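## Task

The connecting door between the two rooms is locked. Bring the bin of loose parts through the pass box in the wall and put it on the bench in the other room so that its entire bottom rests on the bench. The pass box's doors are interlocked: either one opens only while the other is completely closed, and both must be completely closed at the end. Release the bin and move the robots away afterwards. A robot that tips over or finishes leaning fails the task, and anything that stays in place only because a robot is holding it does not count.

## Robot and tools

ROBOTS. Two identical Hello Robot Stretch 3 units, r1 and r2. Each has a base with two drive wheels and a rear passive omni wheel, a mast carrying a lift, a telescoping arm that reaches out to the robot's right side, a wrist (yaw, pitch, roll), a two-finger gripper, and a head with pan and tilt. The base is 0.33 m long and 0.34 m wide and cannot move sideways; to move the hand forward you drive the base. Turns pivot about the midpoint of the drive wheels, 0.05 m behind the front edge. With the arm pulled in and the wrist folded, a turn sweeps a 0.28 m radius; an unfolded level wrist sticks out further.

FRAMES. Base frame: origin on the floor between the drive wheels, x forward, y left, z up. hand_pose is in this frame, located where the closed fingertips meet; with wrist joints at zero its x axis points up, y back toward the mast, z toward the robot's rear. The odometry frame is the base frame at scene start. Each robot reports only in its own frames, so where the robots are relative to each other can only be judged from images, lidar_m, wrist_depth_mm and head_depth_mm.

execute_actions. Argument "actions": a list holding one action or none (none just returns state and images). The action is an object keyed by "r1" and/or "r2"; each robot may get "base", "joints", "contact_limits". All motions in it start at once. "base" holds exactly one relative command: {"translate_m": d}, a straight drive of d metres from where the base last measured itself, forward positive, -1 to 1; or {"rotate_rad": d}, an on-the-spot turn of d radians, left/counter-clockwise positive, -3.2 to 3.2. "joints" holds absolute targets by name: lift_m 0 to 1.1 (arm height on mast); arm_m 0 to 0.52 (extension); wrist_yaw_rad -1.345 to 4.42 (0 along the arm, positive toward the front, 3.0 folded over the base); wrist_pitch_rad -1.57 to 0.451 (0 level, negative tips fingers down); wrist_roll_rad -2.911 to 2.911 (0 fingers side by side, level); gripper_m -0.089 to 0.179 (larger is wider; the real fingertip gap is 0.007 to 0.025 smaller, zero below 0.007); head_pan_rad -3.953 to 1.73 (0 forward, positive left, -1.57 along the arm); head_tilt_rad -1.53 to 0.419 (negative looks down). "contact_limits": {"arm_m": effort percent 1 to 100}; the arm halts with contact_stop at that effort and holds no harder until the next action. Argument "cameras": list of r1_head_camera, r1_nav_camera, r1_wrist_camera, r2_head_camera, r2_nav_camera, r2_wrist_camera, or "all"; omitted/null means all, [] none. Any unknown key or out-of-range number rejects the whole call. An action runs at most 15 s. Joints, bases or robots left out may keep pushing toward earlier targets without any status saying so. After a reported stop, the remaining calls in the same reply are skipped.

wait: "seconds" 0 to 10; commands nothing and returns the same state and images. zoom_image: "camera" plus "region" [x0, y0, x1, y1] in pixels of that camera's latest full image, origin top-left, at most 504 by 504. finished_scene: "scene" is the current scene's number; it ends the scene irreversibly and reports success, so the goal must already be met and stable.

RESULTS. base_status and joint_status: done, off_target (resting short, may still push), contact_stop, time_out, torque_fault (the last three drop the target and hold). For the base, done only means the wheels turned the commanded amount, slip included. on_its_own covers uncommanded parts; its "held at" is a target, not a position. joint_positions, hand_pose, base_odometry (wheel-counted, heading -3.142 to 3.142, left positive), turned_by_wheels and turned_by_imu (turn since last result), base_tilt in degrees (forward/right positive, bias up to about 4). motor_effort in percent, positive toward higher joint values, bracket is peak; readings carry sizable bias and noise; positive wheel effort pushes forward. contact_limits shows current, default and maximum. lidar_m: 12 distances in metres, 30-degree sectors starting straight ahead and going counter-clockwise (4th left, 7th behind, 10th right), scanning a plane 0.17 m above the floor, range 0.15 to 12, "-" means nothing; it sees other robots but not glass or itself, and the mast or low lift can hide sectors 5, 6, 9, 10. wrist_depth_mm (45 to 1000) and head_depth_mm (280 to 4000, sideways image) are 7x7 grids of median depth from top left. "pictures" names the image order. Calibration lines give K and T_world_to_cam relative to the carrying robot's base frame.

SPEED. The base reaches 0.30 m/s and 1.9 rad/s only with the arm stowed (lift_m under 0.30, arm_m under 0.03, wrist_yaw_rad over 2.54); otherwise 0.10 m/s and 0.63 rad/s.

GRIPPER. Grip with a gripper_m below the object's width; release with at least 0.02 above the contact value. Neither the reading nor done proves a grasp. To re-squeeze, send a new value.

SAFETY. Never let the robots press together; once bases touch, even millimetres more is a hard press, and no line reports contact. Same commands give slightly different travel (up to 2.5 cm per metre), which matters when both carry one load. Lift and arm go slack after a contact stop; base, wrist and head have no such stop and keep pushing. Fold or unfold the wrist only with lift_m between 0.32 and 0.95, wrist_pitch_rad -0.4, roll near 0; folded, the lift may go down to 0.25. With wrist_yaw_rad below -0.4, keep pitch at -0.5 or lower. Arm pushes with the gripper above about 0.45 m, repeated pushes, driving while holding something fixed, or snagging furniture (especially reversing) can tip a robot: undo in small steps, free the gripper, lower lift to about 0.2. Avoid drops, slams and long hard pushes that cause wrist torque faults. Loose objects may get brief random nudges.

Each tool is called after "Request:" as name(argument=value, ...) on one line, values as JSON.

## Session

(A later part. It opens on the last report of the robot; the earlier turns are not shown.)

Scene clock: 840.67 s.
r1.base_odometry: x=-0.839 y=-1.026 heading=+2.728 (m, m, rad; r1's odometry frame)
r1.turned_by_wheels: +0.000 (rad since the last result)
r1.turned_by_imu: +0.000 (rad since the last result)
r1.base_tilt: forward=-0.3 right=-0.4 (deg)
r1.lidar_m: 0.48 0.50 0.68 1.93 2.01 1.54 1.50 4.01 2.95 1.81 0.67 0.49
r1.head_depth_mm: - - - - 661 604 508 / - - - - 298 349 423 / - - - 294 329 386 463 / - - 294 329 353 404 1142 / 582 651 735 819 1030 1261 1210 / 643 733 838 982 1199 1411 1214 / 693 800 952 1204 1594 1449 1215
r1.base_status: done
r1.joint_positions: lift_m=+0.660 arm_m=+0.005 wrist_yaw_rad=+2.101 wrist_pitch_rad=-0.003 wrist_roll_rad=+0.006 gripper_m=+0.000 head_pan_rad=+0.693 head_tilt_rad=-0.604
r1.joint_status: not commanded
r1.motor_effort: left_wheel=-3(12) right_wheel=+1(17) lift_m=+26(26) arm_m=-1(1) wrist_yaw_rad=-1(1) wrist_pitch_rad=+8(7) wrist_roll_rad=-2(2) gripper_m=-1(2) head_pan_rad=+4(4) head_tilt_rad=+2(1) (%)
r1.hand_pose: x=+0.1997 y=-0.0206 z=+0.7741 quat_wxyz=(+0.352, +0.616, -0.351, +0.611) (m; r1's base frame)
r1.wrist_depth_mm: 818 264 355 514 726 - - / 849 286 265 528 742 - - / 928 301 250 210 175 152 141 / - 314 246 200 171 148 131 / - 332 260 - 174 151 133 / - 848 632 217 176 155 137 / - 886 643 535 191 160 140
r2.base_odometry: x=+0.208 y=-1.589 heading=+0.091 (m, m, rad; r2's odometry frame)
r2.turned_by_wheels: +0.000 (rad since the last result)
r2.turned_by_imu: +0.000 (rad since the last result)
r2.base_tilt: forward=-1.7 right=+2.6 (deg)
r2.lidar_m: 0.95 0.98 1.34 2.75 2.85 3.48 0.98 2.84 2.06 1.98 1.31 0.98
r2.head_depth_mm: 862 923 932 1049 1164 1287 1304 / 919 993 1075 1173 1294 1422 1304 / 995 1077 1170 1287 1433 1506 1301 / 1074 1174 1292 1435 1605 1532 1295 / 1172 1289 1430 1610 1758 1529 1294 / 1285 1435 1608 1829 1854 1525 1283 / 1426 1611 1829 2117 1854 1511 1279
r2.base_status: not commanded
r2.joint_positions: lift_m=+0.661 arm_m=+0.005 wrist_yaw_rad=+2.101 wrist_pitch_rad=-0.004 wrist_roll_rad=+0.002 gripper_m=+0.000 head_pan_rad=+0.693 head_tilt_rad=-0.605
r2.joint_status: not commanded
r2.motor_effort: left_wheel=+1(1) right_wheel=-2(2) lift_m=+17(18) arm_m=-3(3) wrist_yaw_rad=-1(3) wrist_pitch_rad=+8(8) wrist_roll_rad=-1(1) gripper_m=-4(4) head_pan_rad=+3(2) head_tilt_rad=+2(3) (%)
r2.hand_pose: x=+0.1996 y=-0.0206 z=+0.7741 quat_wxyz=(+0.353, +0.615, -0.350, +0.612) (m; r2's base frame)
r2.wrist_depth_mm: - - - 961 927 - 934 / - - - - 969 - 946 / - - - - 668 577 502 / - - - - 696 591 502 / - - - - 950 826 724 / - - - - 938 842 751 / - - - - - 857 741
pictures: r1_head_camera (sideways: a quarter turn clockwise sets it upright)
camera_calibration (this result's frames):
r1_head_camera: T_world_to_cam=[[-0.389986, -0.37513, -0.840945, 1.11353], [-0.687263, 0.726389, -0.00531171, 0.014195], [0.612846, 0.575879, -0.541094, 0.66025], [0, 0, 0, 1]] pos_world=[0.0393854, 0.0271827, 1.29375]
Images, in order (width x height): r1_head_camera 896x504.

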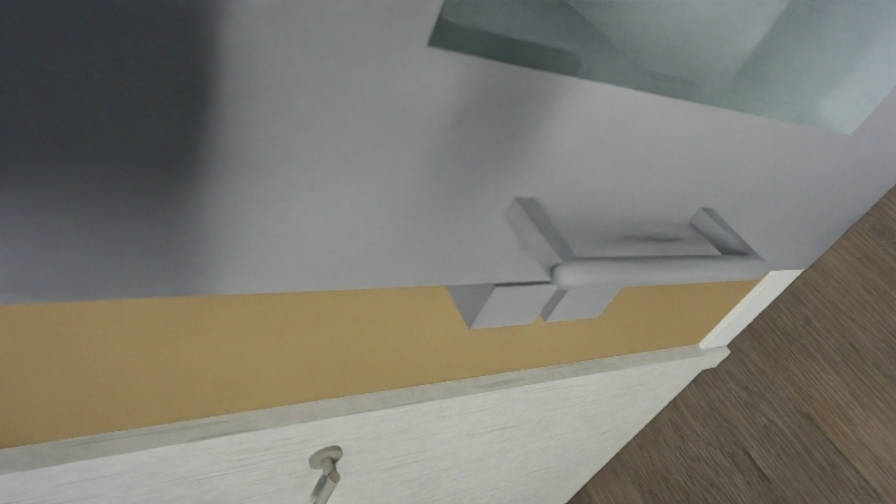

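Nearly shut; approach to firm contact.

Request:
execute_actions(actions=[{"r1":{"base":{"translate_m":0.014}}}], cameras=[])

Request:
execute_actions(actions=[{"r1":{"base":{"translate_m":0.004}}}], cameras=["r1_head_camera"])

Scene clock: 847.07 s.
r1.base_odometry: x=-0.852 y=-1.021 heading=+2.728 (m, m, rad; r1's odometry frame)
r1.turned_by_wheels: +0.000 (rad since the last result)
r1.turned_by_imu: +0.000 (rad since the last result)
r1.base_tilt: forward=-0.2 right=-0.4 (deg)
r1.lidar_m: 0.46 0.48 0.66 1.87 2.00 1.56 1.51 4.04 2.96 1.75 0.65 0.48
r1.head_depth_mm: - - - 563 657 601 507 / - - - - 289 334 423 / - - - - 308 359 430 / - - - 308 343 397 531 / 575 643 709 775 425 1225 1222 / 623 708 819 948 1162 1385 1209 / 680 776 923 1160 1535 1442 1213
r1.base_status: done
r1.joint_positions: lift_m=+0.660 arm_m=+0.005 wrist_yaw_rad=+2.101 wrist_pitch_rad=-0.003 wrist_roll_rad=+0.006 gripper_m=+0.000 head_pan_rad=+0.693 head_tilt_rad=-0.604
r1.joint_status: not commanded
r1.motor_effort: left_wheel=-2(6) right_wheel=+2(8) lift_m=+26(26) arm_m=-1(1) wrist_yaw_rad=+0(1) wrist_pitch_rad=+8(8) wrist_roll_rad=-2(2) gripper_m=-2(3) head_pan_rad=+4(4) head_tilt_rad=+1(1) (%)
r1.hand_pose: x=+0.1997 y=-0.0206 z=+0.7741 quat_wxyz=(+0.352, +0.616, -0.351, +0.611) (m; r1's base frame)
r1.wrist_depth_mm: 803 248 357 509 714 - - / 828 263 367 523 739 - - / 922 272 232 190 161 140 537 / 966 287 225 184 156 136 120 / - 301 238 - 161 140 123 / - 835 262 200 161 143 125 / - 863 624 218 175 146 128
r2.base_odometry: x=+0.208 y=-1.589 heading=+0.091 (m, m, rad; r2's odometry frame)
r2.turned_by_wheels: +0.000 (rad since the last result)
r2.turned_by_imu: +0.000 (rad since the last result)
r2.base_tilt: forward=-1.7 right=+2.5 (deg)
r2.lidar_m: 0.94 0.98 1.34 2.75 2.85 3.46 0.98 2.84 2.05 1.98 1.31 0.98
r2.head_depth_mm: 861 924 930 1053 1164 1291 1308 / 921 998 1076 1172 1288 1424 1303 / 991 1077 1178 1292 1434 1503 1305 / 1072 1174 1289 1430 1605 1534 1295 / 1171 1288 1437 1617 1762 1525 1293 / 1287 1429 1610 1846 1850 1515 1288 / 1431 1609 1841 2117 1854 1515 1287
r2.base_status: not commanded
r2.joint_positions: lift_m=+0.661 arm_m=+0.005 wrist_yaw_rad=+2.101 wrist_pitch_rad=-0.004 wrist_roll_rad=+0.002 gripper_m=+0.000 head_pan_rad=+0.693 head_tilt_rad=-0.605
r2.joint_status: not commanded
r2.motor_effort: left_wheel=+2(2) right_wheel=-2(2) lift_m=+18(17) arm_m=-2(2) wrist_yaw_rad=-2(2) wrist_pitch_rad=+7(7) wrist_roll_rad=-1(1) gripper_m=-4(4) head_pan_rad=+3(3) head_tilt_rad=+3(2) (%)
r2.hand_pose: x=+0.1996 y=-0.0206 z=+0.7741 quat_wxyz=(+0.353, +0.615, -0.350, +0.612) (m; r2's base frame)
r2.wrist_depth_mm: - - - 968 932 - 942 / - - - - 968 - 955 / - - - - 670 573 501 / - - - - 702 581 510 / - - - - 951 834 706 / - - - - 944 840 716 / - - - - - 851 743
pictures: none
No camera images: the call's "cameras" was empty. Leave "cameras" out to get every camera's image.

Scene clock: 847.80 s.
r1.base_odometry: x=-0.856 y=-1.019 heading=+2.728 (m, m, rad; r1's odometry frame)
r1.turned_by_wheels: +0.000 (rad since the last result)
r1.turned_by_imu: -0.001 (rad since the last result)
r1.base_tilt: forward=-0.3 right=-0.3 (deg)
r1.lidar_m: 0.46 0.48 0.66 1.85 2.00 1.56 1.52 4.03 2.96 1.74 0.65 0.48
r1.head_depth_mm: - - - 555 658 602 508 / - - - - 289 335 423 / - - - - 304 352 421 / - - - 303 339 392 521 / 576 646 705 401 409 1216 1210 / 617 705 813 947 1153 1372 1215 / 671 765 915 1152 1509 1438 1220
r1.base_status: done
r1.joint_positions: lift_m=+0.660 arm_m=+0.005 wrist_yaw_rad=+2.101 wrist_pitch_rad=-0.003 wrist_roll_rad=+0.006 gripper_m=+0.000 head_pan_rad=+0.693 head_tilt_rad=-0.604
r1.joint_status: not commanded
r1.motor_effort: left_wheel=-1(5) right_wheel=+16(18) lift_m=+26(26) arm_m=-2(1) wrist_yaw_rad=+0(1) wrist_pitch_rad=+8(8) wrist_roll_rad=-2(2) gripper_m=-3(2) head_pan_rad=+5(4) head_tilt_rad=+1(1) (%)
r1.hand_pose: x=+0.1997 y=-0.0207 z=+0.7741 quat_wxyz=(+0.352, +0.616, -0.351, +0.611) (m; r1's base frame)
r1.wrist_depth_mm: 778 240 362 512 710 - - / 832 255 364 534 738 - - / 893 269 229 186 158 137 135 / 935 281 219 180 153 133 117 / - 296 234 - 157 136 120 / - 827 251 196 160 139 123 / - 856 623 200 172 144 125
r2.base_odometry: x=+0.208 y=-1.589 heading=+0.091 (m, m, rad; r2's odometry frame)
r2.turned_by_wheels: +0.000 (rad since the last result)
r2.turned_by_imu: +0.000 (rad since the last result)
r2.base_tilt: forward=-1.7 right=+2.5 (deg)
r2.lidar_m: 0.94 0.98 1.34 2.75 2.86 3.48 0.98 2.84 2.06 1.98 1.31 0.98
r2.head_depth_mm: 861 923 933 1049 1164 1295 1311 / 924 994 1073 1174 1291 1424 1313 / 993 1074 1168 1291 1434 1504 1298 / 1072 1172 1295 1425 1609 1533 1293 / 1170 1292 1426 1607 1755 1535 1288 / 1285 1429 1612 1836 1861 1516 1288 / 1439 1611 1832 2100 1863 1511 1288
r2.base_status: not commanded
r2.joint_positions: lift_m=+0.661 arm_m=+0.005 wrist_yaw_rad=+2.101 wrist_pitch_rad=-0.004 wrist_roll_rad=+0.002 gripper_m=+0.000 head_pan_rad=+0.693 head_tilt_rad=-0.605
r2.joint_status: not commanded
r2.motor_effort: left_wheel=+1(2) right_wheel=-2(2) lift_m=+17(17) arm_m=-2(2) wrist_yaw_rad=-2(1) wrist_pitch_rad=+8(8) wrist_roll_rad=-1(1) gripper_m=-4(3) head_pan_rad=+3(3) head_tilt_rad=+3(3) (%)
r2.hand_pose: x=+0.1996 y=-0.0206 z=+0.7741 quat_wxyz=(+0.353, +0.615, -0.350, +0.612) (m; r2's base frame)
r2.wrist_depth_mm: - - - 987 930 - 946 / - - - - 957 - 938 / - - - - 677 570 502 / - - - - 696 581 507 / - - - - 943 837 716 / - - - - 943 847 736 / - - - - - 856 752
pictures: r1_head_camera (sideways: a quarter turn clockwise sets it upright)
camera_calibration (this result's frames):
r1_head_camera: T_world_to_cam=[[-0.389986, -0.37513, -0.840945, 1.11353], [-0.687263, 0.726389, -0.00531172, 0.014195], [0.612846, 0.575879, -0.541094, 0.66025], [0, 0, 0, 1]] pos_world=[0.0393854, 0.0271827, 1.29375]
Images, in order (width x height): r1_head_camera 896x504.

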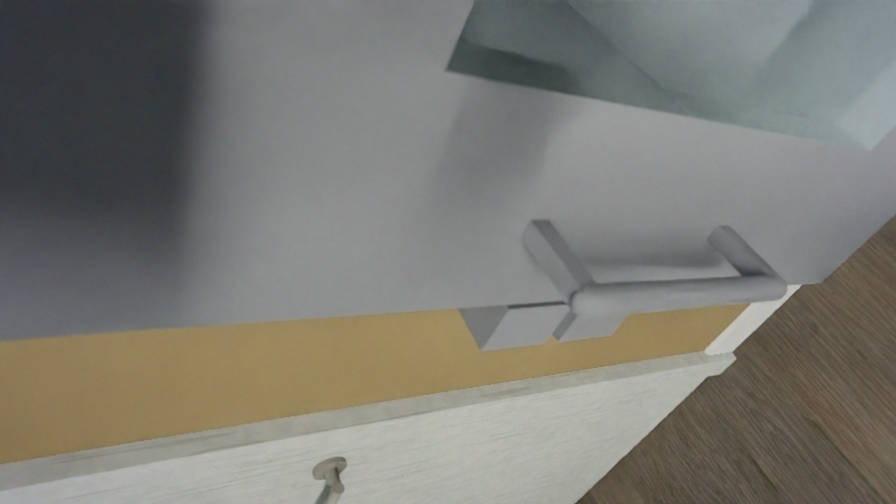

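Firm stop reached: shut. Back off and verify.

Request:
execute_actions(actions=[{"r1":{"base":{"translate_m":-0.35},"joints":{"head_pan_rad":-3.0,"head_tilt_rad":-0.4}},"r2":{"joints":{"head_pan_rad":0.2,"head_tilt_rad":-0.4}}}], cameras=["r1_head_camera","r1_wrist_camera","r2_head_camera"])

Scene clock: 857.90 s.
r1.base_odometry: x=-0.535 y=-1.160 heading=+2.728 (m, m, rad; r1's odometry frame)
r1.turned_by_wheels: +0.000 (rad since the last result)
r1.turned_by_imu: +0.000 (rad since the last result)
r1.base_tilt: forward=-0.2 right=-0.3 (deg)
r1.lidar_m: 0.81 0.84 1.12 1.93 2.01 1.23 1.16 3.68 2.96 2.85 1.14 0.84
r1.head_depth_mm: 2902 3109 3235 1317 2171 1720 1366 / 2977 3193 3287 1260 2190 1706 1367 / 3010 3253 3423 1294 2164 1707 1373 / 3084 3297 3553 3416 2151 1600 1370 / 3213 3450 3702 3434 2266 1705 1371 / 3265 3475 3806 3445 2265 1710 1360 / 3354 3590 3901 3401 2251 1709 1367
r1.base_status: done
r1.joint_positions: lift_m=+0.660 arm_m=+0.005 wrist_yaw_rad=+2.101 wrist_pitch_rad=-0.003 wrist_roll_rad=+0.006 gripper_m=+0.000 head_pan_rad=-2.993 head_tilt_rad=-0.408
r1.joint_status: all done
r1.motor_effort: left_wheel=-3(9) right_wheel=+1(12) lift_m=+26(26) arm_m=-1(2) wrist_yaw_rad=-1(2) wrist_pitch_rad=+8(8) wrist_roll_rad=-2(2) gripper_m=-2(3) head_pan_rad=-5(57) head_tilt_rad=+3(16) (%)
r1.hand_pose: x=+0.1996 y=-0.0206 z=+0.7741 quat_wxyz=(+0.352, +0.616, -0.351, +0.612) (m; r1's base frame)
r1.wrist_depth_mm: - - 946 546 920 - 776 / - - - 570 943 - 801 / - - - 586 528 445 394 / - - - 600 503 445 386 / - - - - 786 657 548 / - - - 956 775 682 600 / - - - 953 841 707 620
r2.base_odometry: x=+0.208 y=-1.589 heading=+0.091 (m, m, rad; r2's odometry frame)
r2.turned_by_wheels: +0.000 (rad since the last result)
r2.turned_by_imu: +0.000 (rad since the last result)
r2.base_tilt: forward=-1.7 right=+2.5 (deg)
r2.lidar_m: 0.94 0.98 1.35 2.74 2.85 3.48 0.98 2.84 2.05 1.97 1.31 0.98
r2.head_depth_mm: 764 604 626 1857 1061 770 1126 / 782 620 640 1746 1059 788 1170 / 799 635 657 1326 1049 813 1208 / 815 651 675 728 790 843 1254 / 838 666 692 726 799 1190 1294 / 856 911 980 1028 1133 1234 1346 / 881 936 1003 1077 1166 1270 1381
r2.base_status: not commanded
r2.joint_positions: lift_m=+0.661 arm_m=+0.005 wrist_yaw_rad=+2.101 wrist_pitch_rad=-0.004 wrist_roll_rad=+0.002 gripper_m=+0.000 head_pan_rad=+0.207 head_tilt_rad=-0.409
r2.joint_status: all done
r2.motor_effort: left_wheel=+2(1) right_wheel=-2(2) lift_m=+18(17) arm_m=-3(3) wrist_yaw_rad=-2(2) wrist_pitch_rad=+7(8) wrist_roll_rad=-1(1) gripper_m=-4(4) head_pan_rad=-3(24) head_tilt_rad=+4(18) (%)
r2.hand_pose: x=+0.1996 y=-0.0206 z=+0.7741 quat_wxyz=(+0.353, +0.615, -0.350, +0.612) (m; r2's base frame)
r2.wrist_depth_mm: - - - 970 949 - 941 / - - - - 972 - 936 / - - - - 665 580 507 / - - - - 704 584 511 / - - - - 954 823 721 / - - - - 945 835 738 / - - - - - 867 751
pictures: r1_head_camera (sideways: a quarter turn clockwise sets it upright), r1_wrist_camera, r2_head_camera (sideways: a quarter turn clockwise sets it upright)
camera_calibration (this result's frames):
r1_head_camera: T_world_to_cam=[[0.3555, 0.0931516, -0.930023, 1.22518], [0.20956, -0.977633, -0.0178162, 0.0250067], [-0.910881, -0.188562, -0.36707, 0.4431], [0, 0, 0, 1]] pos_world=[-0.03718, -0.00612803, 1.30254]
r1_wrist_camera: T_world_to_cam=[[0.483811, -0.874161, 0.0420728, -0.158069], [-0.153629, -0.132158, -0.979251, 0.815713], [0.861583, 0.467309, -0.198236, 0.15882], [0, 0, 0, 1]] pos_world=[0.064957, -0.104593, 0.836922]
r2_head_camera: T_world_to_cam=[[-0.345936, -0.12954, -0.929273, 1.23489], [-0.239917, 0.969709, -0.0458644, 0.0677458], [0.907066, 0.207082, -0.366536, 0.426302], [0, 0, 0, 1]] pos_world=[0.0567624, 0.00599483, 1.30691]
Images, in order (width x height): r1_head_camera 896x504, r1_wrist_camera 644x364, r2_head_camera 896x504.

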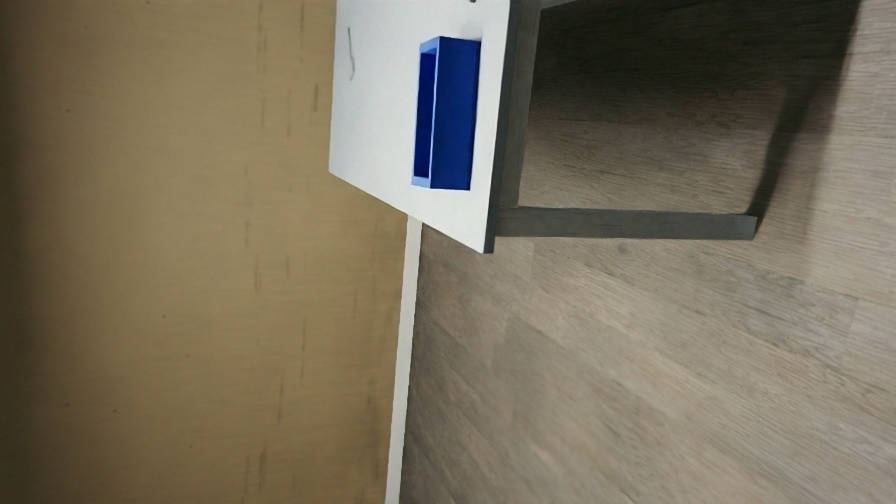

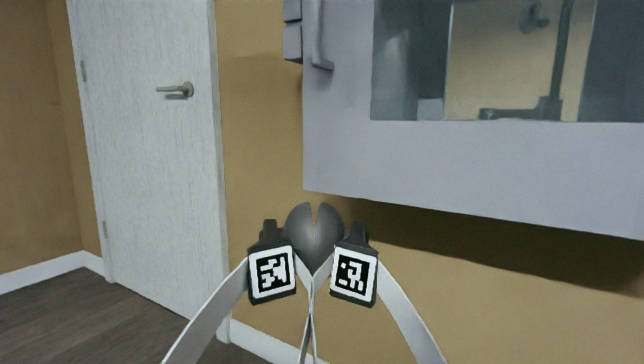

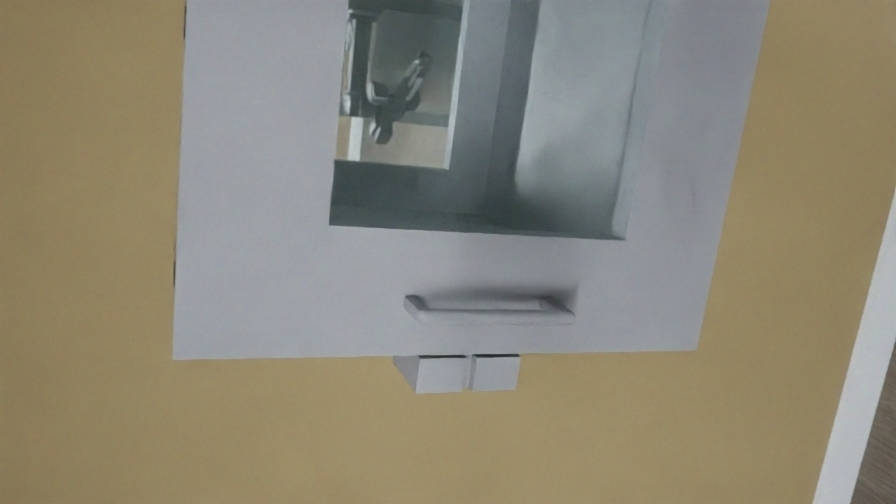

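Request:
finished_scene(scene=2)

The scene is finished: the task was done.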